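## Task

Find the cardboard box lying on the floor beneath one of the desks and place it inside the tote near the door so that no part sticks out past the tote's rim. It only counts if the box stays there without the robot holding it at the end, and the robot must not tip over or finish leaning.

## Robot and tools

ROBOT. A simulated Hello Robot Stretch 3 with a single arm: a two-wheeled base (0.33 m long, 0.34 m wide), a lift that rides up a mast, and a telescoping arm pointing out of the robot's right side. The base cannot slide sideways, so to move the gripper forward or back you drive the base. Turning in place pivots about the point midway between the drive wheels, 0.05 m behind the front edge. With the arm pulled in and the wrist folded, a turn sweeps a 0.28 m radius; an unfolded level gripper reaches past that. The simulation keeps running while the driver thinks, and loose objects may occasionally get nudged.

FRAMES. Base frame: origin on the floor between the drive wheels, x forward, y left, z up. hand_pose is reported in this frame, located where the closed fingertips meet. Odometry frame is the base frame at the start of the scene; heading is positive to the left, range -3.142 to 3.142.

execute_actions(actions): a list of actions run in order; an empty list just reports state. Each action is {"robot": ..., "steps": n, "until": ...}. steps is 1 to 450 control steps at 30 per second (default 1); {"steps": n} alone only waits. "robot" holds one command, a stop {"stop": true} (brakes all motion and clears the queue), or a queue: a list of up to 8 commands run one after another, where {"pause_s": s} (max 15) waits. A command can contain:
- base: exactly one of translate_m (metres, relative straight drive from where the base is when the command begins, forward positive, |value| at most 1) or rotate_rad (relative turn in place, radians, counter-clockwise/left positive, |value| at most 3.2).
- joints: named absolute targets; unnamed joints keep their current target. lift_m 0 to 1.1 (arm height); arm_m 0 to 0.52 (extension); wrist_yaw_rad -1.345 to 4.42 (0 along the arm, positive toward the robot's front, 3.0 folded over the base); wrist_pitch_rad -1.57 to 0.451 (0 level, negative tips fingers down); wrist_roll_rad -2.911 to 2.911; gripper_m -0.089 to 0.179 (larger is wider; actual fingertip gap is smaller, by 0.007 near closed and 0.025 fully open, zero below 0.007); head_pan_rad -3.953 to 1.73 (0 forward, positive left, -1.57 faces along the arm); head_tilt_rad -1.53 to 0.419 (negative looks down).
- contact_limits: {"arm_m": effort percent 1 to 100}, a force threshold at which the arm's move halts; lasts until the next arm command.
Base and joint motions begin together and continue across later actions and thinking time. A new command overrides at once; unnamed joints carry on, any older queue remainder is discarded. Queued commands advance only when the previous one finishes "done" (or off_target for base or gripper). Any invalid value rejects the whole call.
"until" ends an action early. {"robot": {"status": "ended"}} fires once nothing says moving and the queue is not running. Fields can be compared, e.g. {"lift_m": [">", 0.3]}, with =, !=, <, <=, >, >=; statuses take a word or ["!=", "moving"]. {"any": {"status": "ended"}} fires when any one motion or the queue ends.

SPEED. Full base speed (0.30 m/s, 1.9 rad/s) only with arm stowed: lift_m under 0.30, arm_m under 0.03, wrist_yaw_rad over 2.54; otherwise 0.10 m/s and 0.63 rad/s.

GRIPPING. Command gripper_m smaller than the object's width; smaller squeezes harder, but too hard triggers a force reduction and slipping. Release by commanding at least 0.02 more than where the pads made contact. Neither the reading nor "done" proves a grasp; check the cameras. Re-squeezing needs a different value.

SAFETY. Fold or unfold the wrist only with lift_m between 0.32 and 0.95, wrist_pitch_rad -0.4, roll near 0; after folding, lift may go down to 0.25. With wrist_yaw_rad below -0.4 keep pitch at -0.5 or lower. Pushing into something rigid with the gripper higher than about 0.45 m can tip the robot, more so after a contact_stop or with raised limits. Don't drive while holding or pushing on something fixed, and avoid snagging furniture, especially reversing. If tipping: reverse the last move in small steps, take the gripper off what it pushes, and lower lift_m to about 0.2. Avoid drops, slams and hard pushes. Before finished_scene, wait until all motion has ended; the object must rest in the tote on its own.

RESULTS. Each result has one image per camera (head_camera, nav_camera, wrist_camera) plus text: base_status with distance moved of goal; joint_goals; joint_status words: moving, done, off_target, contact_stop (arm or lift went slack after firm contact), time_out, stopped, not_commanded, torque_fault (wrist servo off ~10 s, limp). measured_speeds, refusals, queue (idle/running/done/dropped/stopped), queue_left. Lines starting refused:, dropped:, replaced: explain problems. on_its_own reports goals the robot changed itself, slack or off joints, abnormal rest effort, and base lean. motor_effort in percent (peak in brackets). base_tilt in degrees (forward/right positive, offset up to ~4). lidar_m: 12 distances from base origin, 30-degree sectors, 1st ahead then counter-clockwise (4th left, 7th behind, 10th right), plane 0.17 m above floor, '-' = nothing. wrist_depth_mm and head_depth_mm: 7x7 median depth grids. base_odometry counts wheel turns, so slip shows as travel.

zoom_image(camera, region): enlarges a region [x0, y0, x1, y1] in pixels (origin top-left, at most 504x504) of the named camera's latest image. head_camera is 896x504, nav_camera 672x504, wrist_camera 644x364.

finished_scene(scene): ends the scene given by its number, irreversibly; the result reports success and gives the next task.

Each tool is called after "Request:" by a JSON object that holds its "name" and its "arguments", one argument or row to a line.

## Session

Request:
{"name": "execute_actions", "arguments": {
  "actions": []
}}

Scene clock: 0.00 s.
robot.base_odometry: x=+0.000 y=+0.000 heading=+0.000 (m, m, rad; robot's odometry frame)
robot.turned_by_wheels: +0.000 (rad since the last result)
robot.turned_by_imu: +0.000 (rad since the last result)
robot.base_tilt: forward=-1.8 right=-0.2 (deg)
robot.lidar_m: 0.80 0.89 1.45 2.10 1.12 0.93 0.92 1.03 1.42 1.32 0.97 0.80
robot.head_depth_mm: 724 729 734 736 740 742 746 / 737 741 746 750 754 758 760 / 753 755 760 763 767 770 774 / 762 769 775 778 783 787 789 / 760 761 764 792 797 802 803 / 773 777 782 806 811 819 821 / 788 790 797 822 830 835 835
robot.base_status: not_commanded
robot.joint_positions: lift_m=+0.559 arm_m=-0.002 wrist_yaw_rad=+2.942 wrist_pitch_rad=-0.444 wrist_roll_rad=-0.019 gripper_m=+0.037 head_pan_rad=+0.005 head_tilt_rad=+0.005
robot.joint_goals: lift_m=+0.559 arm_m=-0.002 wrist_yaw_rad=+2.942 wrist_pitch_rad=-0.444 wrist_roll_rad=-0.019 gripper_m=+0.037 head_pan_rad=+0.005 head_tilt_rad=+0.005
robot.joint_status: lift_m=not_commanded arm_m=not_commanded wrist_yaw_rad=not_commanded wrist_pitch_rad=not_commanded wrist_roll_rad=not_commanded gripper_m=not_commanded head_pan_rad=not_commanded head_tilt_rad=not_commanded
robot.measured_speeds: translate_m=+0.000 rotate_rad=+0.000 lift_m=+0.000 arm_m=+0.000 wrist_yaw_rad=+0.000 wrist_pitch_rad=+0.000 wrist_roll_rad=+0.000 head_pan_rad=+0.000 head_tilt_rad=+0.000
robot: refusals=0 queue=idle queue_left=0
robot.motor_effort: left_wheel=-2 right_wheel=+1 lift_m=+29 arm_m=+0 wrist_yaw_rad=-1 wrist_pitch_rad=+6 wrist_roll_rad=+0 gripper_m=+0 head_pan_rad=+0 head_tilt_rad=+2 (%)
robot.hand_pose: x=+0.0226 y=+0.0736 z=+0.5656 quat_wxyz=(+0.223, +0.695, +0.089, +0.678) (m; robot's base frame)
robot.wrist_depth_mm: - - - - - - - / - - - - - - - / - - - - - - - / - - - - - - - / 952 951 - 967 - 989 914 / 818 807 - 856 820 825 845 / 703 693 705 711 708 727 721
pictures: head_camera (sideways: a quarter turn clockwise sets it upright), nav_camera (sideways: a quarter turn counterclockwise sets it upright), wrist_camera
Images, in order (width x height): head_camera 896x504, nav_camera 672x504, wrist_camera 644x364.

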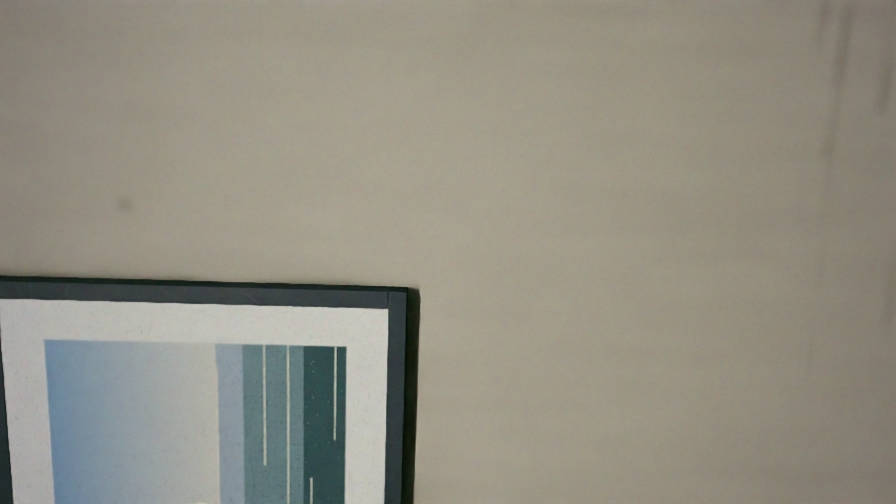

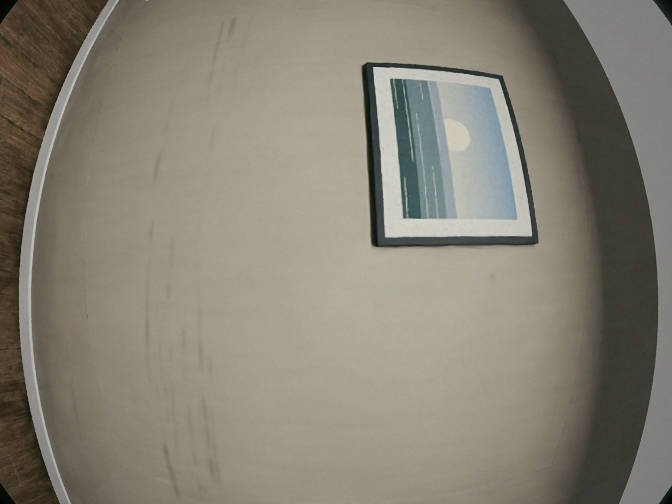

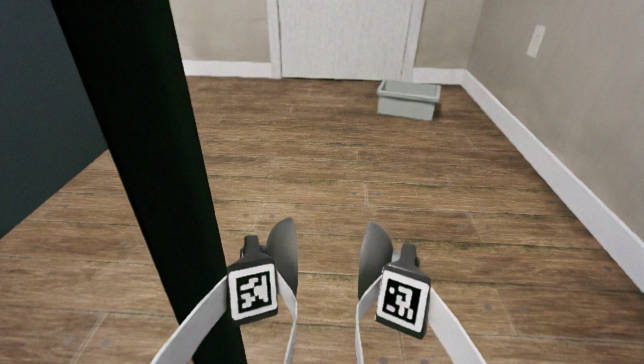

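Request:
{"name": "execute_actions", "arguments": {
  "actions": [
    {"robot":{"joints":{"head_pan_rad":1.5,"head_tilt_rad":-0.6,"lift_m":0.26}},"steps":450,"until":{"robot":{"status":"ended"}}}
  ]
}}

Request:
{"name": "execute_actions", "arguments": {
  "actions": [
    {"robot":{"joints":{"head_pan_rad":-1.6}},"steps":450,"until":{"robot":{"status":"ended"}}}
  ]
}}

Request:
{"name": "execute_actions", "arguments": {
  "actions": [
    {"robot":{"joints":{"head_pan_rad":-3.0}},"steps":450,"until":{"robot":{"status":"ended"}}}
  ]
}}

Scene clock: 4.33 s.
robot.base_odometry: x=+0.000 y=+0.000 heading=+0.000 (m, m, rad; robot's odometry frame)
robot.turned_by_wheels: +0.000 (rad since the last result)
robot.turned_by_imu: +0.000 (rad since the last result)
robot.base_tilt: forward=-1.7 right=-0.2 (deg)
robot.lidar_m: 0.80 0.89 1.45 2.10 1.12 0.93 0.92 1.03 1.42 1.32 0.97 0.80
robot.head_depth_mm: 1830 2000 2234 2274 1813 1507 1295 / 1834 2023 2251 2210 1800 1499 1285 / 1854 2055 2292 2251 1795 1500 1285 / 1889 2084 2325 2233 1807 1495 1279 / 1909 2106 2380 2226 1780 1489 1271 / 1934 2147 2405 2225 1775 1486 1268 / 1958 2177 2439 2190 1760 1478 1265
robot.base_status: not_commanded
robot.joint_positions: lift_m=+0.260 arm_m=-0.002 wrist_yaw_rad=+2.942 wrist_pitch_rad=-0.445 wrist_roll_rad=-0.019 gripper_m=+0.037 head_pan_rad=+1.493 head_tilt_rad=-0.592
robot.joint_goals: lift_m=+0.260 arm_m=-0.002 wrist_yaw_rad=+2.942 wrist_pitch_rad=-0.445 wrist_roll_rad=-0.019 gripper_m=+0.037 head_pan_rad=+1.500 head_tilt_rad=-0.600
robot.joint_status: lift_m=done arm_m=not_commanded wrist_yaw_rad=not_commanded wrist_pitch_rad=not_commanded wrist_roll_rad=not_commanded gripper_m=not_commanded head_pan_rad=done head_tilt_rad=done
robot.measured_speeds: translate_m=+0.000 rotate_rad=+0.000 lift_m=+0.000 arm_m=+0.000 wrist_yaw_rad=+0.000 wrist_pitch_rad=+0.000 wrist_roll_rad=+0.000 head_pan_rad=+0.000 head_tilt_rad=+0.000
robot: refusals=0 queue=done queue_left=0
robot.motor_effort: left_wheel=-1(1) right_wheel=-1(1) lift_m=+25(29) arm_m=+0(0) wrist_yaw_rad=+0(0) wrist_pitch_rad=+7(7) wrist_roll_rad=+0(0) gripper_m=+0(0) head_pan_rad=+4(53) head_tilt_rad=-2(23) (%)
robot.hand_pose: x=+0.0225 y=+0.0735 z=+0.2669 quat_wxyz=(+0.223, +0.695, +0.089, +0.678) (m; robot's base frame)
robot.wrist_depth_mm: - - - - - - - / - - - - - - - / 846 - 898 871 866 905 895 / 658 649 651 662 680 694 694 / 543 537 564 559 578 557 566 / 470 - - - 467 470 474 / - - - - 398 409 407
pictures: head_camera (sideways: a quarter turn clockwise sets it upright), nav_camera (sideways: a quarter turn counterclockwise sets it upright), wrist_camera
camera_calibration (this result's frames):
head_camera: T_world_to_cam=[[-0.0336636, -0.579922, -0.813976, 1.08015], [-0.995114, 0.0950881, -0.0265912, 0.04297], [0.0928203, 0.809104, -0.580289, 0.710933], [0, 0, 0, 1]] pos_world=[0.0131328, 0.0470996, 1.29291]
nav_camera: T_world_to_cam=[[0.0571205, 0.578492, 0.813686, -1.02099], [0.991117, -0.130903, 0.0234894, 0.0221594], [0.120102, 0.805116, -0.58083, 0.715362], [0, 0, 0, 1]] pos_world=[-0.0495594, 0.0175872, 1.24575]
wrist_camera: T_world_to_cam=[[0.990161, -0.136256, 0.0318838, -0.017302], [-0.0497999, -0.556035, -0.829666, 0.303816], [0.130775, 0.819915, -0.557349, 0.254809], [0, 0, 0, 1]] pos_world=[-0.00106103, -0.0423473, 0.394635]
Images, in order (width x height): head_camera 896x504, nav_camera 672x504, wrist_camera 644x364.

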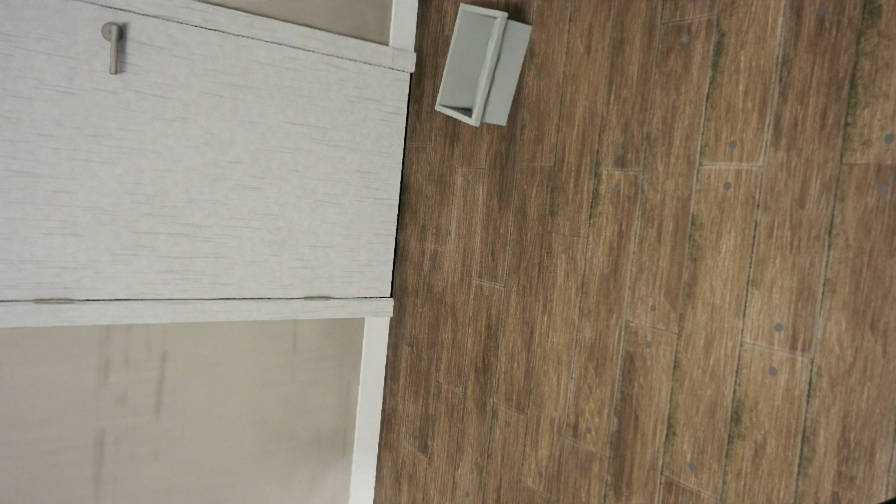

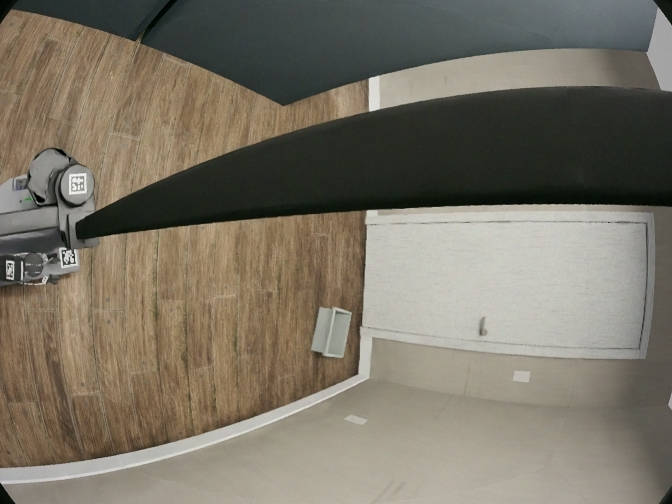

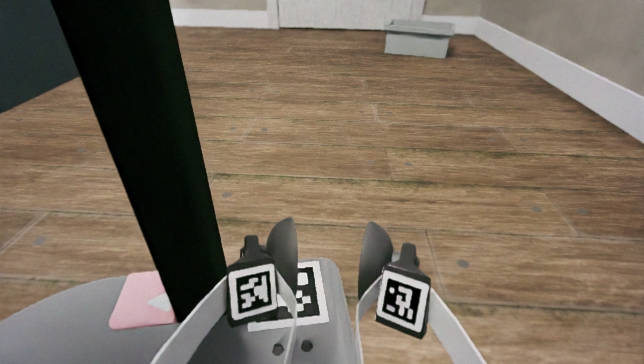

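Scene clock: 6.40 s.
robot.base_odometry: x=+0.000 y=+0.000 heading=+0.000 (m, m, rad; robot's odometry frame)
robot.turned_by_wheels: +0.000 (rad since the last result)
robot.turned_by_imu: +0.000 (rad since the last result)
robot.base_tilt: forward=-1.7 right=-0.3 (deg)
robot.lidar_m: 0.80 0.89 1.44 2.10 1.12 0.93 0.92 1.03 1.42 1.32 0.97 0.80
robot.head_depth_mm: 1358 1464 1585 1848 1737 1501 1287 / 1386 1494 1585 1879 1753 1505 1290 / 1389 1511 1612 1868 1755 1494 1283 / 1429 1512 1634 1869 1761 1495 1281 / 1481 1632 1847 2047 1778 1487 1274 / 1513 1683 1873 2078 1771 1480 1268 / 1533 1666 1802 1924 1768 1477 1268
robot.base_status: not_commanded
robot.joint_positions: lift_m=+0.260 arm_m=-0.002 wrist_yaw_rad=+2.942 wrist_pitch_rad=-0.445 wrist_roll_rad=-0.019 gripper_m=+0.037 head_pan_rad=-1.593 head_tilt_rad=-0.592
robot.joint_goals: lift_m=+0.260 arm_m=-0.002 wrist_yaw_rad=+2.942 wrist_pitch_rad=-0.445 wrist_roll_rad=-0.019 gripper_m=+0.037 head_pan_rad=-1.600 head_tilt_rad=-0.600
robot.joint_status: lift_m=done arm_m=not_commanded wrist_yaw_rad=not_commanded wrist_pitch_rad=not_commanded wrist_roll_rad=not_commanded gripper_m=not_commanded head_pan_rad=done head_tilt_rad=done
robot.measured_speeds: translate_m=+0.000 rotate_rad=+0.000 lift_m=+0.000 arm_m=+0.000 wrist_yaw_rad=+0.000 wrist_pitch_rad=+0.000 wrist_roll_rad=+0.000 head_pan_rad=+0.000 head_tilt_rad=+0.000
robot: refusals=0 queue=done queue_left=0
robot.motor_effort: left_wheel=-1(1) right_wheel=+0(0) lift_m=+25(25) arm_m=+0(0) wrist_yaw_rad=-1(0) wrist_pitch_rad=+7(7) wrist_roll_rad=+0(0) gripper_m=+1(1) head_pan_rad=-6(53) head_tilt_rad=-2(2) (%)
robot.hand_pose: x=+0.0225 y=+0.0735 z=+0.2669 quat_wxyz=(+0.223, +0.695, +0.089, +0.678) (m; robot's base frame)
robot.wrist_depth_mm: - - - - - - - / - - - - - - - / 838 - 869 872 881 897 887 / 663 651 677 671 676 694 686 / 540 536 581 548 577 556 565 / 476 - - - 472 474 467 / - - - - 396 415 408
pictures: head_camera (sideways: a quarter turn clockwise sets it upright), nav_camera (sideways: a quarter turn counterclockwise sets it upright), wrist_camera
camera_calibration (this result's frames):
head_camera: T_world_to_cam=[[0.00116008, 0.581044, -0.813871, 1.0798], [0.998876, -0.0392451, -0.0265943, 0.0308107], [-0.047393, -0.812925, -0.580436, 0.711979], [0, 0, 0, 1]] pos_world=[0.00171411, -0.0474178, 1.2929]
nav_camera: T_world_to_cam=[[-0.0246602, -0.580928, 0.813581, -1.02036], [-0.996889, 0.0752277, 0.0234991, 0.0342738], [-0.0748551, -0.810471, -0.580977, 0.716742], [0, 0, 0, 1]] pos_world=[0.0626567, -0.0144346, 1.24575]
wrist_camera: T_world_to_cam=[[0.990161, -0.136255, 0.0318837, -0.0173019], [-0.0497999, -0.556035, -0.829666, 0.303816], [0.130775, 0.819915, -0.557349, 0.254809], [0, 0, 0, 1]] pos_world=[-0.00106105, -0.0423473, 0.394635]
Images, in order (width x height): head_camera 896x504, nav_camera 672x504, wrist_camera 644x364.

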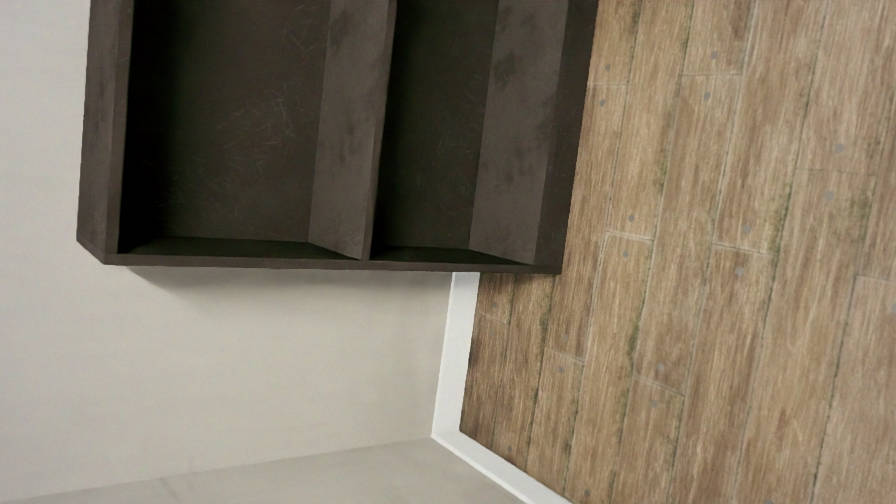

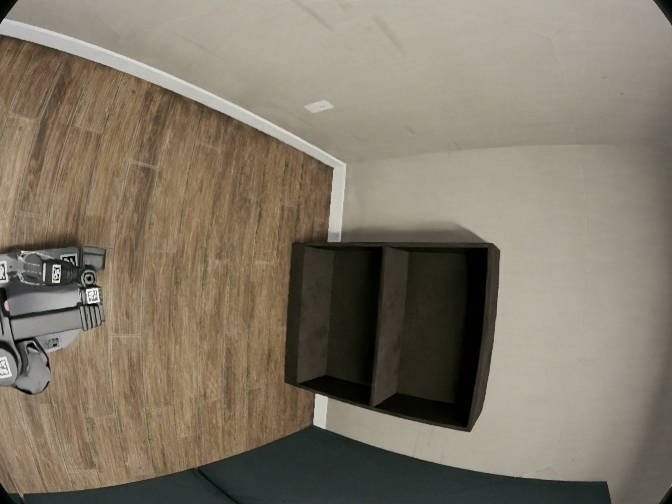

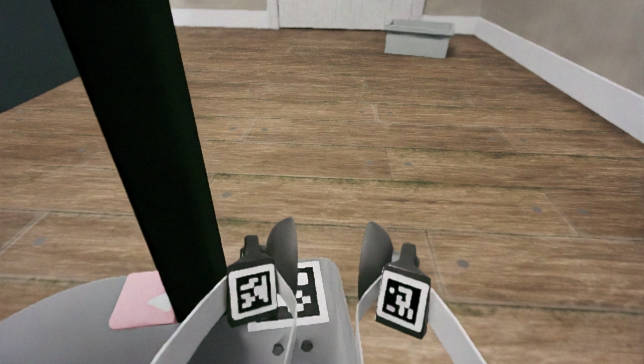

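Scene clock: 7.70 s.
robot.base_odometry: x=+0.000 y=+0.000 heading=+0.000 (m, m, rad; robot's odometry frame)
robot.turned_by_wheels: +0.000 (rad since the last result)
robot.turned_by_imu: +0.000 (rad since the last result)
robot.base_tilt: forward=-1.7 right=-0.4 (deg)
robot.lidar_m: 0.80 0.90 1.45 2.10 1.12 0.93 0.92 1.03 1.42 1.32 0.97 0.80
robot.head_depth_mm: 774 843 933 1038 1165 1339 1297 / 796 870 968 1080 1226 1401 1287 / 820 905 1003 1125 1289 1430 1289 / 849 936 1042 1180 1353 1475 1275 / 877 972 1086 1230 1425 1487 1281 / 906 1011 1133 1292 1510 1481 1275 / 944 1057 1184 1365 1602 1481 1261
robot.base_status: not_commanded
robot.joint_positions: lift_m=+0.260 arm_m=-0.002 wrist_yaw_rad=+2.942 wrist_pitch_rad=-0.445 wrist_roll_rad=-0.019 gripper_m=+0.037 head_pan_rad=-2.993 head_tilt_rad=-0.592
robot.joint_goals: lift_m=+0.260 arm_m=-0.002 wrist_yaw_rad=+2.942 wrist_pitch_rad=-0.445 wrist_roll_rad=-0.019 gripper_m=+0.037 head_pan_rad=-3.000 head_tilt_rad=-0.600
robot.joint_status: lift_m=done arm_m=not_commanded wrist_yaw_rad=not_commanded wrist_pitch_rad=not_commanded wrist_roll_rad=not_commanded gripper_m=not_commanded head_pan_rad=done head_tilt_rad=done
robot.measured_speeds: translate_m=+0.000 rotate_rad=+0.000 lift_m=+0.000 arm_m=+0.000 wrist_yaw_rad=+0.000 wrist_pitch_rad=+0.000 wrist_roll_rad=+0.000 head_pan_rad=+0.000 head_tilt_rad=+0.000
robot: refusals=0 queue=done queue_left=0
robot.motor_effort: left_wheel=-1(1) right_wheel=+0(0) lift_m=+25(25) arm_m=+0(0) wrist_yaw_rad=+0(1) wrist_pitch_rad=+7(6) wrist_roll_rad=+0(0) gripper_m=+0(1) head_pan_rad=-5(54) head_tilt_rad=-2(3) (%)
robot.hand_pose: x=+0.0225 y=+0.0735 z=+0.2669 quat_wxyz=(+0.223, +0.695, +0.089, +0.678) (m; robot's base frame)
robot.wrist_depth_mm: - - - - - - - / - - - - - - - / 810 - 852 861 875 908 875 / 662 658 672 691 685 678 687 / 532 536 582 546 574 554 571 / 470 - - - 468 476 473 / - - - - 390 405 416
pictures: head_camera (sideways: a quarter turn clockwise sets it upright), nav_camera (sideways: a quarter turn counterclockwise sets it upright), wrist_camera
camera_calibration (this result's frames):
head_camera: T_world_to_cam=[[0.572809, 0.0976191, -0.813855, 1.07629], [0.131104, -0.991012, -0.0265948, 0.0361047], [-0.809136, -0.0914657, -0.580459, 0.716654], [0, 0, 0, 1]] pos_world=[-0.041373, -0.00373738, 1.2929]
nav_camera: T_world_to_cam=[[-0.576689, -0.0744413, 0.813565, -1.01697], [-0.095307, 0.99517, 0.0235005, 0.0287722], [-0.811385, -0.063986, -0.580999, 0.721264], [0, 0, 0, 1]] pos_world=[0.00148977, -0.058187, 1.24575]
wrist_camera: T_world_to_cam=[[0.990161, -0.136255, 0.0318837, -0.0173019], [-0.0497997, -0.556034, -0.829666, 0.303816], [0.130775, 0.819915, -0.557349, 0.254809], [0, 0, 0, 1]] pos_world=[-0.00106107, -0.0423473, 0.394635]
Images, in order (width x height): head_camera 896x504, nav_camera 672x504, wrist_camera 644x364.

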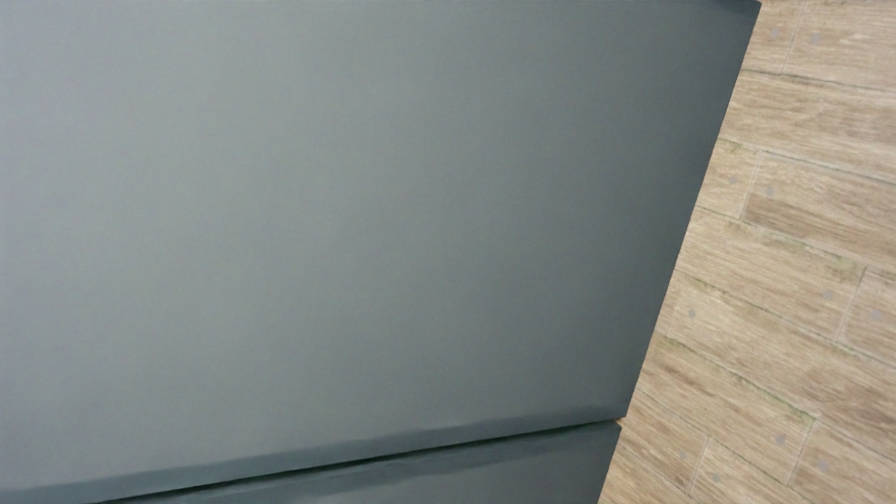

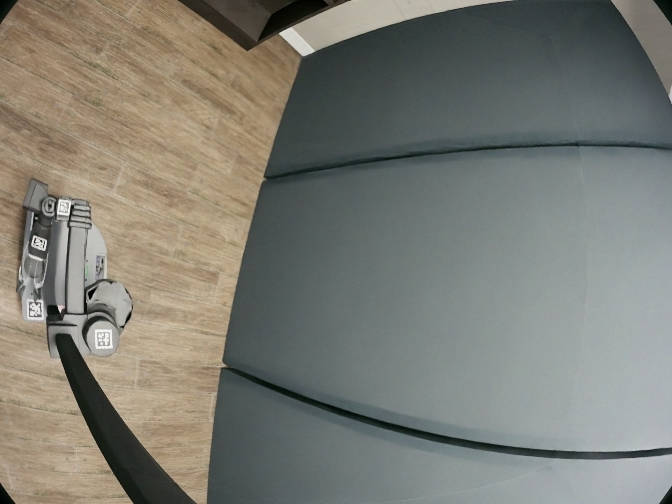

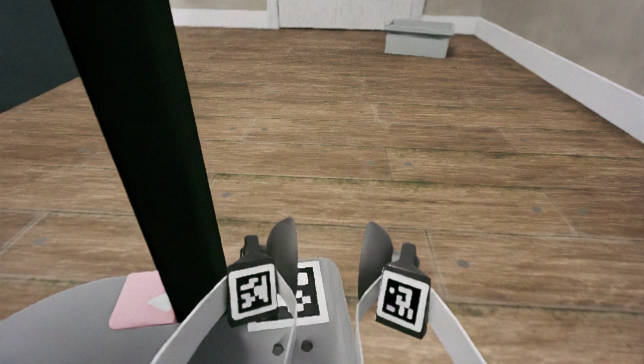

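Request:
{"name": "execute_actions", "arguments": {
  "actions": [
    {"robot":[{"base":{"rotate_rad":1.715},"joints":{"head_pan_rad":0.3}},{"base":{"translate_m":1.0}},{"base":{"translate_m":0.74}},{"base":{"rotate_rad":1.275}}],"steps":450,"until":{"robot":{"status":"ended"}}}
  ]
}}

Scene clock: 22.63 s.
robot.base_odometry: x=-0.250 y=+1.722 heading=+2.990 (m, m, rad; robot's odometry frame)
robot.turned_by_wheels: +2.990 (rad since the last result)
robot.turned_by_imu: +3.012 (rad since the last result)
robot.base_tilt: forward=-1.7 right=-0.2 (deg)
robot.lidar_m: 2.04 0.66 0.60 1.58 1.88 1.40 1.36 0.65 0.47 0.48 0.50 0.71
robot.head_depth_mm: 2981 3269 3040 2266 1814 1510 1290 / 3011 3312 3071 2263 1804 1498 1289 / 3063 3430 3039 2243 1793 1502 1288 / 3140 3592 3003 2224 1788 1499 1280 / 3223 3657 2955 2218 1791 1488 1267 / 3325 3651 2815 1153 1220 1352 1271 / 745 789 841 904 978 1059 1154
robot.base_status: done (rotate_rad +1.2749 of +1.2750)
robot.joint_positions: lift_m=+0.260 arm_m=-0.002 wrist_yaw_rad=+2.942 wrist_pitch_rad=-0.445 wrist_roll_rad=-0.019 gripper_m=+0.037 head_pan_rad=+0.293 head_tilt_rad=-0.594
robot.joint_goals: lift_m=+0.260 arm_m=-0.002 wrist_yaw_rad=+2.942 wrist_pitch_rad=-0.445 wrist_roll_rad=-0.019 gripper_m=+0.037 head_pan_rad=+0.300 head_tilt_rad=-0.600
robot.joint_status: lift_m=done arm_m=not_commanded wrist_yaw_rad=not_commanded wrist_pitch_rad=not_commanded wrist_roll_rad=not_commanded gripper_m=not_commanded head_pan_rad=done head_tilt_rad=done
robot.measured_speeds: translate_m=+0.000 rotate_rad=+0.000 lift_m=+0.000 arm_m=+0.000 wrist_yaw_rad=+0.000 wrist_pitch_rad=+0.000 wrist_roll_rad=+0.000 head_pan_rad=+0.000 head_tilt_rad=+0.000
robot: refusals=0 queue=done queue_left=0
robot.motor_effort: left_wheel=-3(8) right_wheel=+2(9) lift_m=+24(25) arm_m=-1(1) wrist_yaw_rad=+0(1) wrist_pitch_rad=+7(7) wrist_roll_rad=+0(0) gripper_m=+1(0) head_pan_rad=+5(54) head_tilt_rad=-2(2) (%)
robot.hand_pose: x=+0.0225 y=+0.0735 z=+0.2669 quat_wxyz=(+0.223, +0.695, +0.089, +0.678) (m; robot's base frame)
robot.wrist_depth_mm: - - - - 900 547 526 / - - - - 905 588 587 / 863 - 853 858 810 637 651 / 652 647 678 688 676 671 687 / 537 550 567 558 568 562 571 / 463 - - - 467 467 473 / - - - - 395 406 407
pictures: head_camera (sideways: a quarter turn clockwise sets it upright), nav_camera (sideways: a quarter turn counterclockwise sets it upright), wrist_camera
camera_calibration (this result's frames):
head_camera: T_world_to_cam=[[-0.553697, -0.179184, -0.813211, 1.08233], [-0.272188, 0.961876, -0.026614, 0.0385897], [0.786977, 0.20661, -0.581359, 0.70809], [0, 0, 0, 1]] pos_world=[0.0525336, 0.010518, 1.29284]
nav_camera: T_world_to_cam=[[0.560868, 0.156804, 0.812921, -1.02307], [0.237357, -0.971137, 0.0235596, 0.0266661], [0.793151, 0.179739, -0.581898, 0.712646], [0, 0, 0, 1]] pos_world=[0.00224093, 0.0582275, 1.24573]
wrist_camera: T_world_to_cam=[[0.990161, -0.136252, 0.0318748, -0.0173019], [-0.049823, -0.556146, -0.82959, 0.303751], [0.13076, 0.81984, -0.557463, 0.254868], [0, 0, 0, 1]] pos_world=[-0.0010611, -0.0423785, 0.394619]
Images, in order (width x height): head_camera 896x504, nav_camera 672x504, wrist_camera 644x364.

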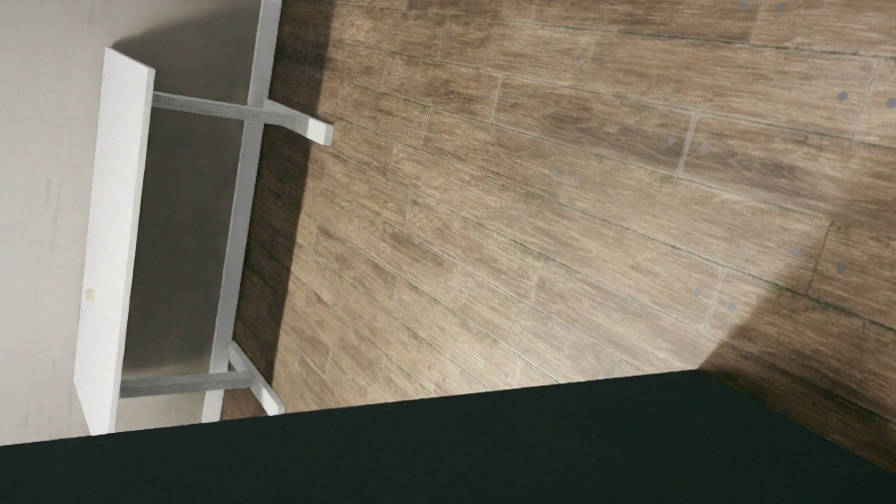

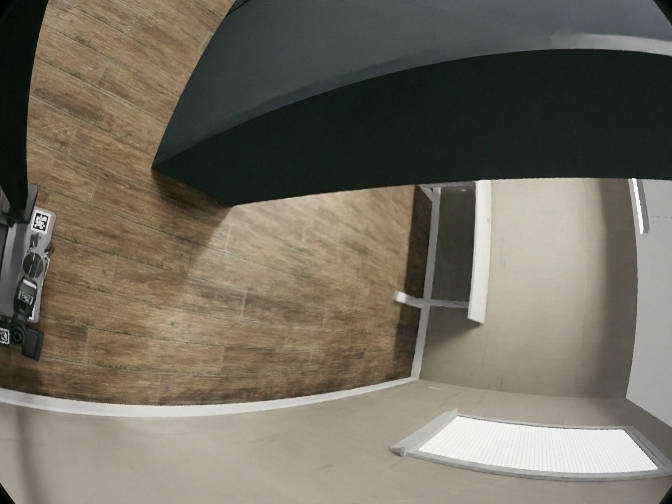

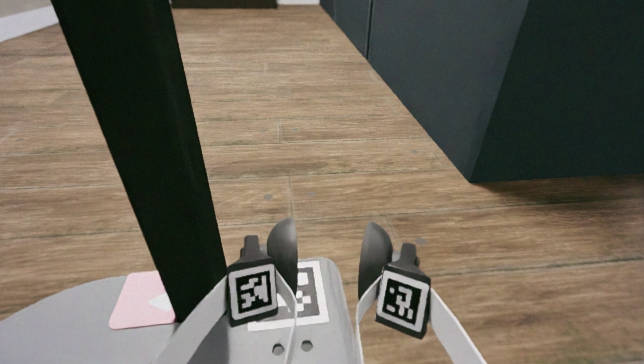

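Request:
{"name": "execute_actions", "arguments": {
  "actions": [
    {"robot":[{"base":{"translate_m":1.0},"joints":{"head_pan_rad":0,"head_tilt_rad":-0.45}},{"base":{"translate_m":0.5}},{"base":{"rotate_rad":1.4}}],"steps":450,"until":{"robot":{"status":"ended"}}}
  ]
}}

Scene clock: 34.00 s.
robot.base_odometry: x=-1.733 y=+1.949 heading=-1.893 (m, m, rad; robot's odometry frame)
robot.turned_by_wheels: +1.400 (rad since the last result)
robot.turned_by_imu: +1.412 (rad since the last result)
robot.base_tilt: forward=-1.7 right=-0.2 (deg)
robot.lidar_m: 2.92 1.47 0.80 1.08 0.89 0.57 0.52 0.52 0.64 1.29 1.49 2.10
robot.head_depth_mm: 3058 3294 3613 2860 2137 1695 1407 / 2996 3222 3567 2855 2120 1692 1397 / 2948 3156 3465 2833 2095 1664 1395 / 2940 3085 3454 2823 2098 1661 1387 / 2903 3069 3416 2801 2094 1664 1385 / 2874 3015 3320 2773 2074 1654 1384 / 2809 2947 3257 2746 2082 1647 1372
robot.base_status: done (rotate_rad +1.3999 of +1.4000)
robot.joint_positions: lift_m=+0.260 arm_m=-0.002 wrist_yaw_rad=+2.942 wrist_pitch_rad=-0.445 wrist_roll_rad=-0.019 gripper_m=+0.037 head_pan_rad=+0.007 head_tilt_rad=-0.457
robot.joint_goals: lift_m=+0.260 arm_m=-0.002 wrist_yaw_rad=+2.942 wrist_pitch_rad=-0.445 wrist_roll_rad=-0.019 gripper_m=+0.037 head_pan_rad=+0.000 head_tilt_rad=-0.450
robot.joint_status: lift_m=done arm_m=not_commanded wrist_yaw_rad=not_commanded wrist_pitch_rad=not_commanded wrist_roll_rad=not_commanded gripper_m=not_commanded head_pan_rad=done head_tilt_rad=done
robot.measured_speeds: translate_m=+0.000 rotate_rad=+0.000 lift_m=+0.000 arm_m=+0.000 wrist_yaw_rad=+0.000 wrist_pitch_rad=+0.000 wrist_roll_rad=+0.000 head_pan_rad=+0.000 head_tilt_rad=+0.000
robot: refusals=0 queue=done queue_left=0
robot.motor_effort: left_wheel=-2(8) right_wheel=+2(11) lift_m=+25(25) arm_m=-1(0) wrist_yaw_rad=+0(2) wrist_pitch_rad=+7(7) wrist_roll_rad=+0(0) gripper_m=+0(0) head_pan_rad=-3(35) head_tilt_rad=+3(12) (%)
robot.hand_pose: x=+0.0225 y=+0.0734 z=+0.2669 quat_wxyz=(+0.223, +0.695, +0.089, +0.677) (m; robot's base frame)
robot.wrist_depth_mm: - - - - 883 - - / - - - - 904 - - / 841 - 855 895 877 866 904 / 650 650 686 669 686 666 692 / 533 543 552 560 581 550 558 / 476 - - - 464 468 473 / - - - - 393 408 406
pictures: head_camera (sideways: a quarter turn clockwise sets it upright), nav_camera (sideways: a quarter turn counterclockwise sets it upright), wrist_camera
camera_calibration (this result's frames):
head_camera: T_world_to_cam=[[-0.465386, -0.0148361, -0.884983, 1.17538], [0.0137907, 0.999617, -0.0240099, 0.0334596], [0.885, -0.0233784, -0.465003, 0.556102], [0, 0, 0, 1]] pos_world=[0.0543925, -0.00300792, 1.29958]
nav_camera: T_world_to_cam=[[0.465985, -0.00865732, 0.88475, -1.11616], [-0.0490657, -0.998666, 0.0160702, 0.03816], [0.883431, -0.0508994, -0.465789, 0.561027], [0, 0, 0, 1]] pos_world=[0.0263556, 0.0570022, 1.24823]
wrist_camera: T_world_to_cam=[[0.990162, -0.136251, 0.031872, -0.0173025], [-0.0498304, -0.556182, -0.829566, 0.303728], [0.130755, 0.819816, -0.557499, 0.25489], [0, 0, 0, 1]] pos_world=[-0.00106111, -0.0423924, 0.394614]
Images, in order (width x height): head_camera 896x504, nav_camera 672x504, wrist_camera 644x364.

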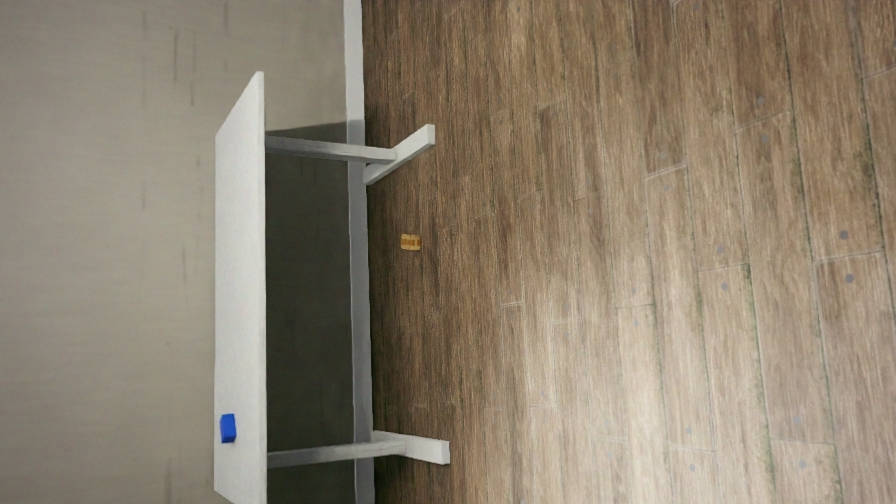

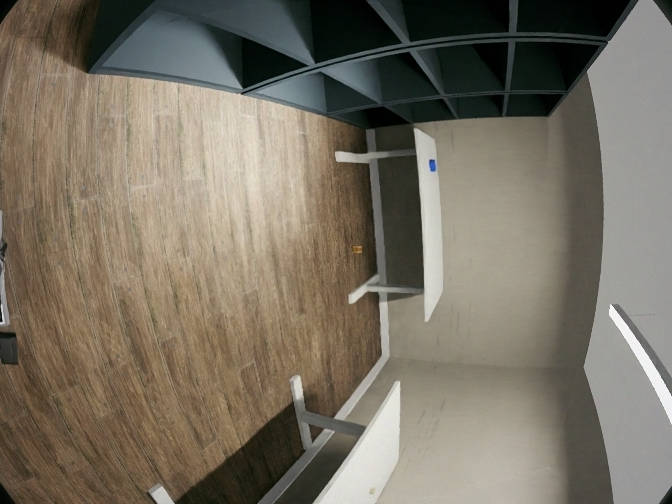

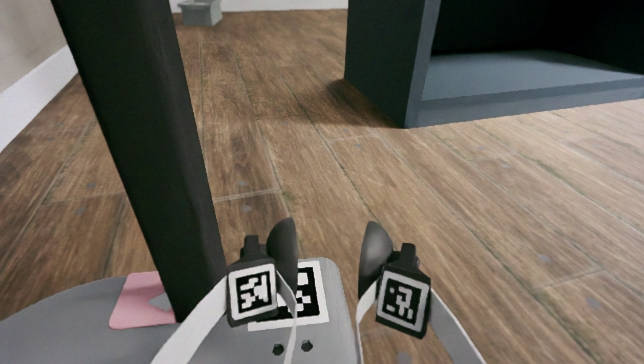

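Request:
{"name": "execute_actions", "arguments": {
  "actions": [
    {"robot":[{"base":{"translate_m":1.0},"joints":{"head_pan_rad":-1.6,"head_tilt_rad":-1.0}},{"base":{"translate_m":1.0}},{"base":{"translate_m":0.15}},{"base":{"rotate_rad":1.57}},{"joints":{"lift_m":0.34,"wrist_pitch_rad":-0.4}},{"joints":{"wrist_yaw_rad":0,"gripper_m":0.15}},{"joints":{"wrist_pitch_rad":-0.8,"lift_m":0.25}}],"steps":450,"until":{"robot":{"status":"ended"}}},
    {"steps":450,"until":{"robot":{"status":"ended"}}}
  ]
}}

Scene clock: 54.80 s.
robot.base_odometry: x=-2.414 y=-0.090 heading=-0.324 (m, m, rad; robot's odometry frame)
robot.turned_by_wheels: +1.570 (rad since the last result)
robot.turned_by_imu: +1.584 (rad since the last result)
robot.base_tilt: forward=-1.7 right=-0.2 (deg)
robot.lidar_m: 1.00 1.21 1.22 2.63 2.12 1.26 1.57 1.58 0.88 1.12 1.13 0.93
robot.head_depth_mm: 989 852 745 695 1357 1249 1148 / 979 846 742 683 1372 1248 1174 / 978 846 738 678 1365 1256 - / 976 840 737 667 1362 1269 - / 973 837 736 663 1363 1234 1134 / 964 832 729 652 1358 1233 1140 / 957 831 728 648 1331 1229 1127
robot.base_status: done (rotate_rad +1.5699 of +1.5700)
robot.joint_positions: lift_m=+0.250 arm_m=-0.002 wrist_yaw_rad=+0.002 wrist_pitch_rad=-0.808 wrist_roll_rad=-0.019 gripper_m=+0.150 head_pan_rad=-1.594 head_tilt_rad=-0.988
robot.joint_goals: lift_m=+0.250 arm_m=-0.002 wrist_yaw_rad=+0.000 wrist_pitch_rad=-0.800 wrist_roll_rad=-0.019 gripper_m=+0.150 head_pan_rad=-1.600 head_tilt_rad=-1.000
robot.joint_status: lift_m=done arm_m=not_commanded wrist_yaw_rad=done wrist_pitch_rad=done wrist_roll_rad=not_commanded gripper_m=done head_pan_rad=done head_tilt_rad=done
robot.measured_speeds: translate_m=+0.000 rotate_rad=+0.000 lift_m=+0.000 arm_m=+0.000 wrist_yaw_rad=+0.000 wrist_pitch_rad=+0.000 wrist_roll_rad=+0.000 head_pan_rad=+0.000 head_tilt_rad=+0.000
robot: refusals=0 queue=done queue_left=0
robot.motor_effort: left_wheel=-3(9) right_wheel=+2(10) lift_m=+25(32) arm_m=+0(0) wrist_yaw_rad=-1(2) wrist_pitch_rad=+4(9) wrist_roll_rad=+0(0) gripper_m=+1(85) head_pan_rad=-4(52) head_tilt_rad=-3(26) (%)
robot.hand_pose: x=-0.0213 y=-0.3027 z=+0.1869 quat_wxyz=(+0.657, +0.281, -0.643, -0.275) (m; robot's base frame)
robot.wrist_depth_mm: 606 609 599 614 606 610 526 / 521 519 522 525 501 520 498 / 459 461 461 461 446 459 458 / 410 409 410 412 411 411 405 / 368 372 370 377 377 373 373 / 342 - 341 343 337 339 337 / 313 313 309 312 312 305 312
pictures: head_camera (sideways: a quarter turn clockwise sets it upright), nav_camera (sideways: a quarter turn counterclockwise sets it upright), wrist_camera
camera_calibration (this result's frames):
head_camera: T_world_to_cam=[[0.00779557, 0.849672, -0.527254, 0.706268], [0.999106, -0.0285301, -0.0312045, 0.0367961], [-0.0415562, -0.526539, -0.849135, 1.06139], [0, 0, 0, 1]] pos_world=[0.00183825, -0.0401851, 1.27479]
nav_camera: T_world_to_cam=[[-0.0312924, -0.849394, 0.526831, -0.646652], [-0.997125, 0.0629238, 0.0422236, 0.00991503], [-0.0690147, -0.523995, -0.84892, 1.06517], [0, 0, 0, 1]] pos_world=[0.0631635, 0.00825669, 1.2445]
wrist_camera: T_world_to_cam=[[-0.997431, -0.0712292, 0.00756032, -0.0407306], [-0.0624804, 0.813559, -0.578115, 0.393405], [0.0350279, -0.577103, -0.81592, 0.147861], [0, 0, 0, 1]] pos_world=[-0.0212251, -0.237629, 0.348384]
Images, in order (width x height): head_camera 896x504, nav_camera 672x504, wrist_camera 644x364.

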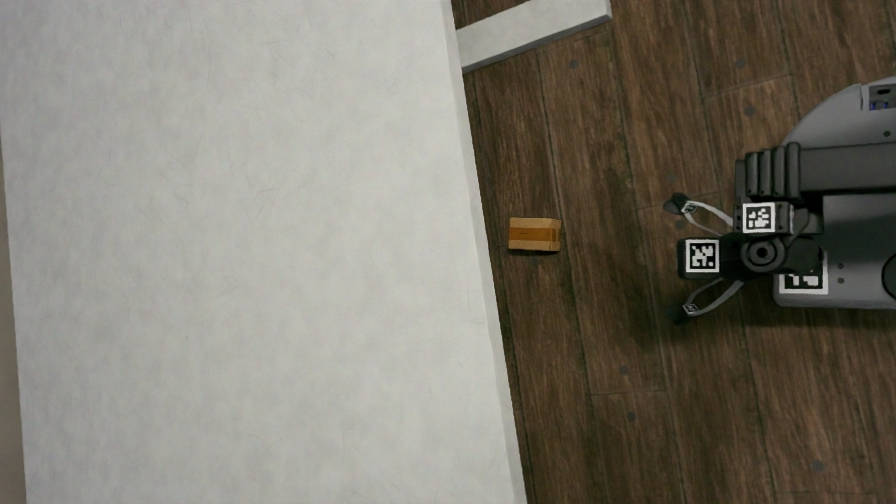

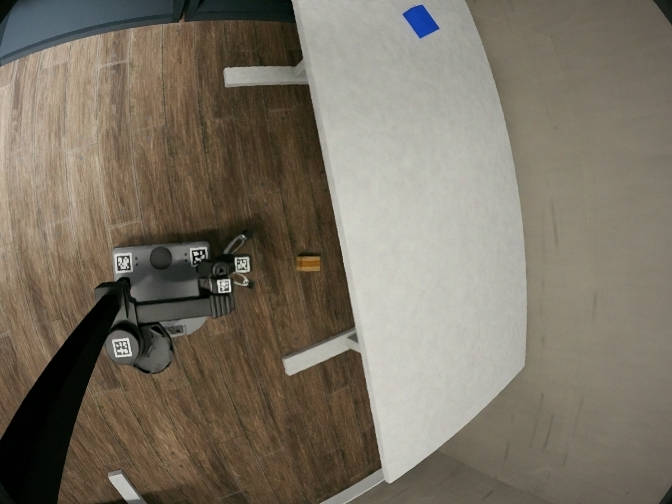

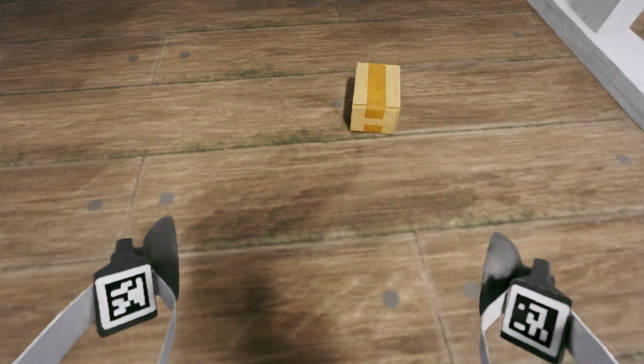

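Request:
{"name": "execute_actions", "arguments": {
  "actions": [
    {"robot":{"base":{"translate_m":-0.057},"joints":{"arm_m":0.24,"lift_m":0.11}},"steps":450,"until":{"robot":{"status":"ended"}}}
  ]
}}

Scene clock: 58.40 s.
robot.base_odometry: x=-2.468 y=-0.072 heading=-0.324 (m, m, rad; robot's odometry frame)
robot.turned_by_wheels: +0.000 (rad since the last result)
robot.turned_by_imu: +0.000 (rad since the last result)
robot.base_tilt: forward=-1.7 right=-0.4 (deg)
robot.lidar_m: 1.06 1.25 1.29 2.62 2.08 1.21 1.52 1.52 0.85 1.13 1.14 0.97
robot.head_depth_mm: 987 847 745 1417 1356 1246 1149 / 983 847 739 693 1385 1244 1168 / 980 841 738 678 1380 1245 - / 977 840 736 675 1366 1241 - / 970 837 733 663 1361 1235 1137 / 963 831 732 660 1346 1234 1136 / 960 830 730 649 1352 1227 1133
robot.base_status: done (translate_m -0.0570 of -0.0570)
robot.joint_positions: lift_m=+0.110 arm_m=+0.240 wrist_yaw_rad=+0.000 wrist_pitch_rad=-0.809 wrist_roll_rad=-0.019 gripper_m=+0.150 head_pan_rad=-1.594 head_tilt_rad=-0.988
robot.joint_goals: lift_m=+0.110 arm_m=+0.240 wrist_yaw_rad=+0.000 wrist_pitch_rad=-0.800 wrist_roll_rad=-0.019 gripper_m=+0.150 head_pan_rad=-1.600 head_tilt_rad=-1.000
robot.joint_status: lift_m=done arm_m=done wrist_yaw_rad=done wrist_pitch_rad=done wrist_roll_rad=not_commanded gripper_m=done head_pan_rad=done head_tilt_rad=done
robot.measured_speeds: translate_m=+0.000 rotate_rad=+0.000 lift_m=+0.000 arm_m=+0.000 wrist_yaw_rad=+0.000 wrist_pitch_rad=+0.000 wrist_roll_rad=+0.000 head_pan_rad=+0.000 head_tilt_rad=+0.000
robot: refusals=0 queue=done queue_left=0
robot.motor_effort: left_wheel=-3(6) right_wheel=+2(3) lift_m=+25(24) arm_m=+2(2) wrist_yaw_rad=+0(1) wrist_pitch_rad=+4(4) wrist_roll_rad=+0(0) gripper_m=+1(0) head_pan_rad=-4(5) head_tilt_rad=-4(3) (%)
robot.hand_pose: x=-0.0216 y=-0.5442 z=+0.0469 quat_wxyz=(+0.656, +0.281, -0.644, -0.276) (m; robot's base frame)
robot.wrist_depth_mm: 352 355 356 351 353 357 357 / 307 306 307 307 308 307 308 / 269 271 268 203 268 271 269 / 242 241 238 181 243 241 239 / 217 222 218 172 218 218 217 / 199 - 199 199 198 200 197 / 182 183 182 183 182 180 182
pictures: head_camera (sideways: a quarter turn clockwise sets it upright), nav_camera (sideways: a quarter turn counterclockwise sets it upright), wrist_camera
camera_calibration (this result's frames):
head_camera: T_world_to_cam=[[0.00779537, 0.849672, -0.527254, 0.706268], [0.999106, -0.0285299, -0.0312045, 0.0367961], [-0.0415561, -0.526539, -0.849135, 1.06139], [0, 0, 0, 1]] pos_world=[0.00183826, -0.0401851, 1.27479]
nav_camera: T_world_to_cam=[[-0.0312922, -0.849394, 0.526831, -0.646652], [-0.997125, 0.0629236, 0.0422236, 0.00991502], [-0.0690146, -0.523995, -0.84892, 1.06517], [0, 0, 0, 1]] pos_world=[0.0631635, 0.00825671, 1.2445]
wrist_camera: T_world_to_cam=[[-0.99753, -0.0698427, 0.00752172, -0.0563408], [-0.0613463, 0.813968, -0.577661, 0.5091], [0.034223, -0.576696, -0.816242, -0.105582], [0, 0, 0, 1]] pos_world=[-0.0213569, -0.479214, 0.208331]
Images, in order (width x height): head_camera 896x504, nav_camera 672x504, wrist_camera 644x364.

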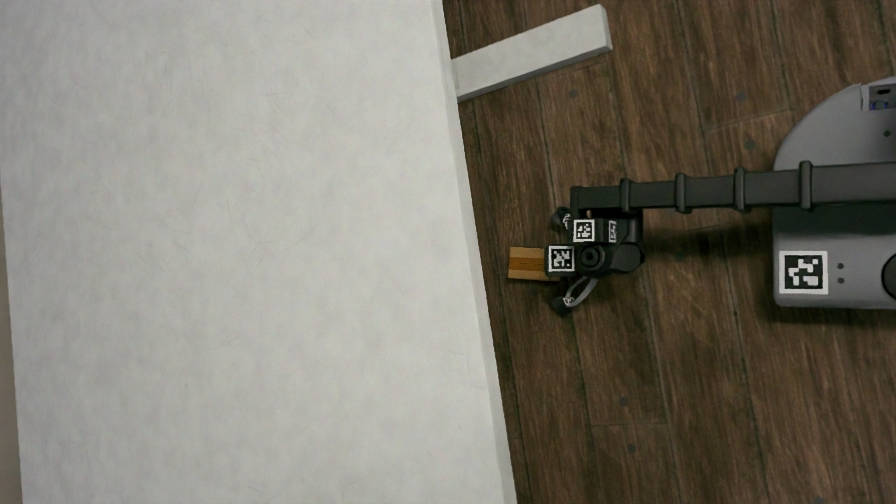

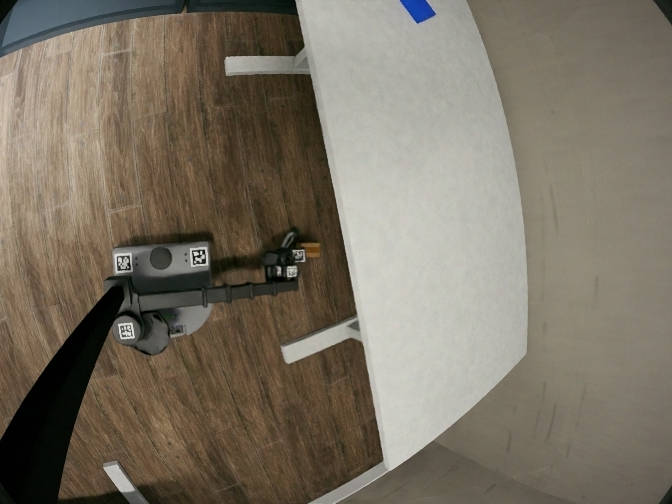

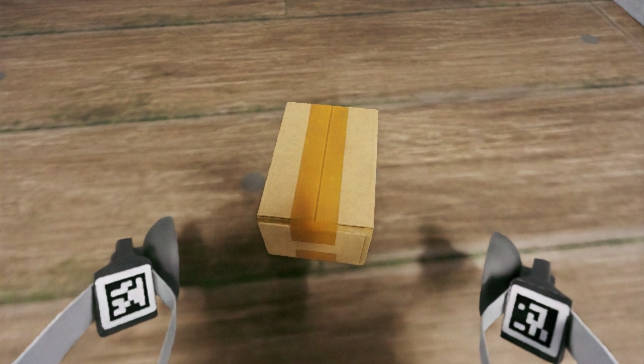

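Request:
{"name": "execute_actions", "arguments": {
  "actions": [
    {"robot":[{"joints":{"arm_m":0.292,"lift_m":0.104}},{"joints":{"gripper_m":0.02}},{"joints":{"lift_m":0.2}}],"steps":450,"until":{"robot":{"status":"ended"}}}
  ]
}}

Scene clock: 63.77 s.
robot.base_odometry: x=-2.468 y=-0.072 heading=-0.324 (m, m, rad; robot's odometry frame)
robot.turned_by_wheels: +0.000 (rad since the last result)
robot.turned_by_imu: +0.000 (rad since the last result)
robot.base_tilt: forward=-1.8 right=-0.2 (deg)
robot.lidar_m: 1.06 1.25 1.29 2.61 2.08 1.21 1.52 1.52 0.85 1.13 1.14 0.98
robot.head_depth_mm: 985 847 743 1424 1356 1255 1142 / 985 843 742 692 1371 1247 1167 / 980 843 738 679 1365 1254 - / 971 839 737 677 1321 1243 - / 971 837 732 665 1358 1235 1144 / 964 833 728 660 1357 1233 1135 / 960 829 728 651 1348 1220 1130
robot.base_status: done (translate_m -0.0570 of -0.0570)
robot.joint_positions: lift_m=+0.200 arm_m=+0.292 wrist_yaw_rad=+0.000 wrist_pitch_rad=-0.815 wrist_roll_rad=-0.019 gripper_m=+0.021 head_pan_rad=-1.594 head_tilt_rad=-0.988
robot.joint_goals: lift_m=+0.200 arm_m=+0.292 wrist_yaw_rad=+0.000 wrist_pitch_rad=-0.800 wrist_roll_rad=-0.019 gripper_m=+0.020 head_pan_rad=-1.600 head_tilt_rad=-1.000
robot.joint_status: lift_m=done arm_m=done wrist_yaw_rad=done wrist_pitch_rad=done wrist_roll_rad=not_commanded gripper_m=done head_pan_rad=done head_tilt_rad=done
robot.measured_speeds: translate_m=+0.000 rotate_rad=+0.000 lift_m=+0.000 arm_m=+0.000 wrist_yaw_rad=+0.000 wrist_pitch_rad=+0.000 wrist_roll_rad=+0.000 head_pan_rad=+0.000 head_tilt_rad=+0.000
robot: refusals=0 queue=done queue_left=0
robot.motor_effort: left_wheel=-2(3) right_wheel=+1(2) lift_m=+33(39) arm_m=+1(1) wrist_yaw_rad=-1(2) wrist_pitch_rad=+7(7) wrist_roll_rad=+0(0) gripper_m=-18(91) head_pan_rad=-3(4) head_tilt_rad=-3(4) (%)
robot.hand_pose: x=-0.0216 y=-0.5949 z=+0.1355 quat_wxyz=(+0.655, +0.283, -0.643, -0.278) (m; robot's base frame)
robot.wrist_depth_mm: 511 500 507 498 505 506 458 / 439 438 439 439 438 432 406 / 389 381 386 384 386 388 378 / 345 345 347 171 336 345 344 / 317 318 312 154 311 311 313 / 285 285 - 140 141 287 286 / 262 263 257 133 260 263 263
pictures: head_camera (sideways: a quarter turn clockwise sets it upright), nav_camera (sideways: a quarter turn counterclockwise sets it upright), wrist_camera
camera_calibration (this result's frames):
head_camera: T_world_to_cam=[[0.00779537, 0.849672, -0.527254, 0.706268], [0.999106, -0.0285299, -0.0312045, 0.0367961], [-0.0415561, -0.526539, -0.849135, 1.06139], [0, 0, 0, 1]] pos_world=[0.00183826, -0.0401851, 1.27479]
nav_camera: T_world_to_cam=[[-0.0312922, -0.849394, 0.526831, -0.646652], [-0.997125, 0.0629236, 0.0422236, 0.00991502], [-0.0690146, -0.523995, -0.84892, 1.06517], [0, 0, 0, 1]] pos_world=[0.0631635, 0.00825671, 1.2445]
wrist_camera: T_world_to_cam=[[-0.99753, -0.0698893, 0.00706887, -0.0605144], [-0.0613463, 0.817705, -0.57236, 0.603057], [0.0342216, -0.57138, -0.819972, -0.0588123], [0, 0, 0, 1]] pos_world=[-0.021357, -0.530956, 0.297369]
Images, in order (width x height): head_camera 896x504, nav_camera 672x504, wrist_camera 644x364.

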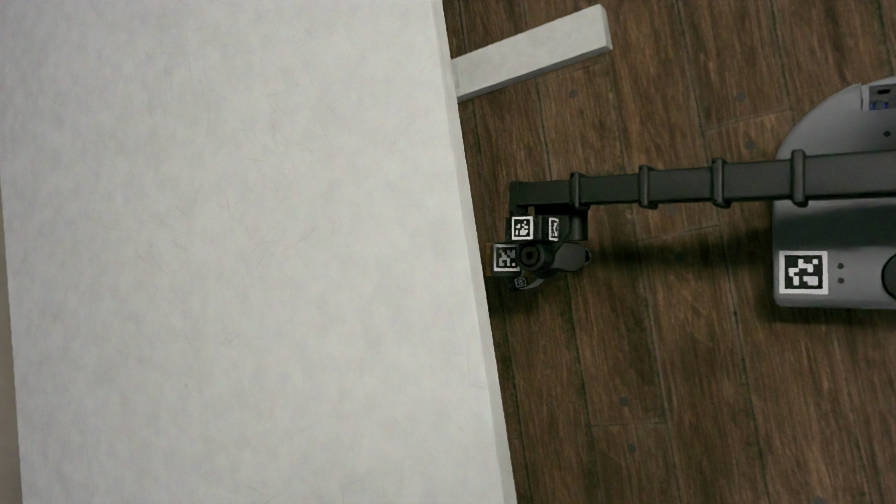

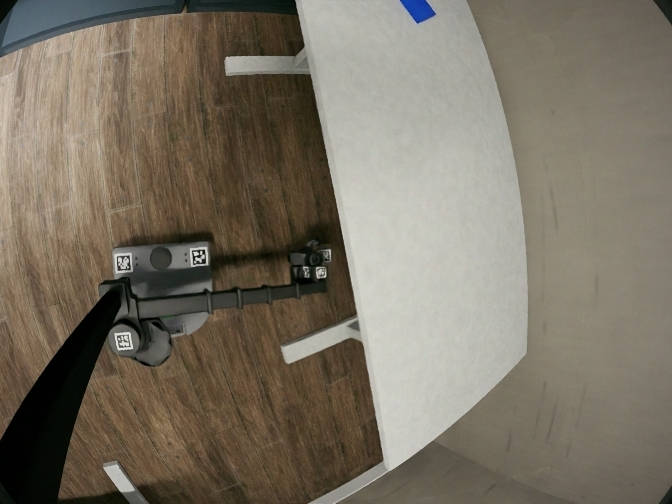

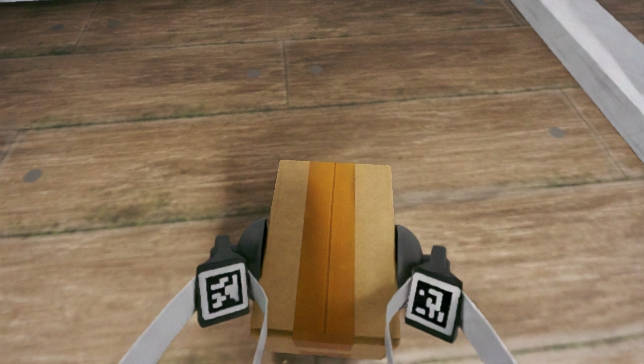

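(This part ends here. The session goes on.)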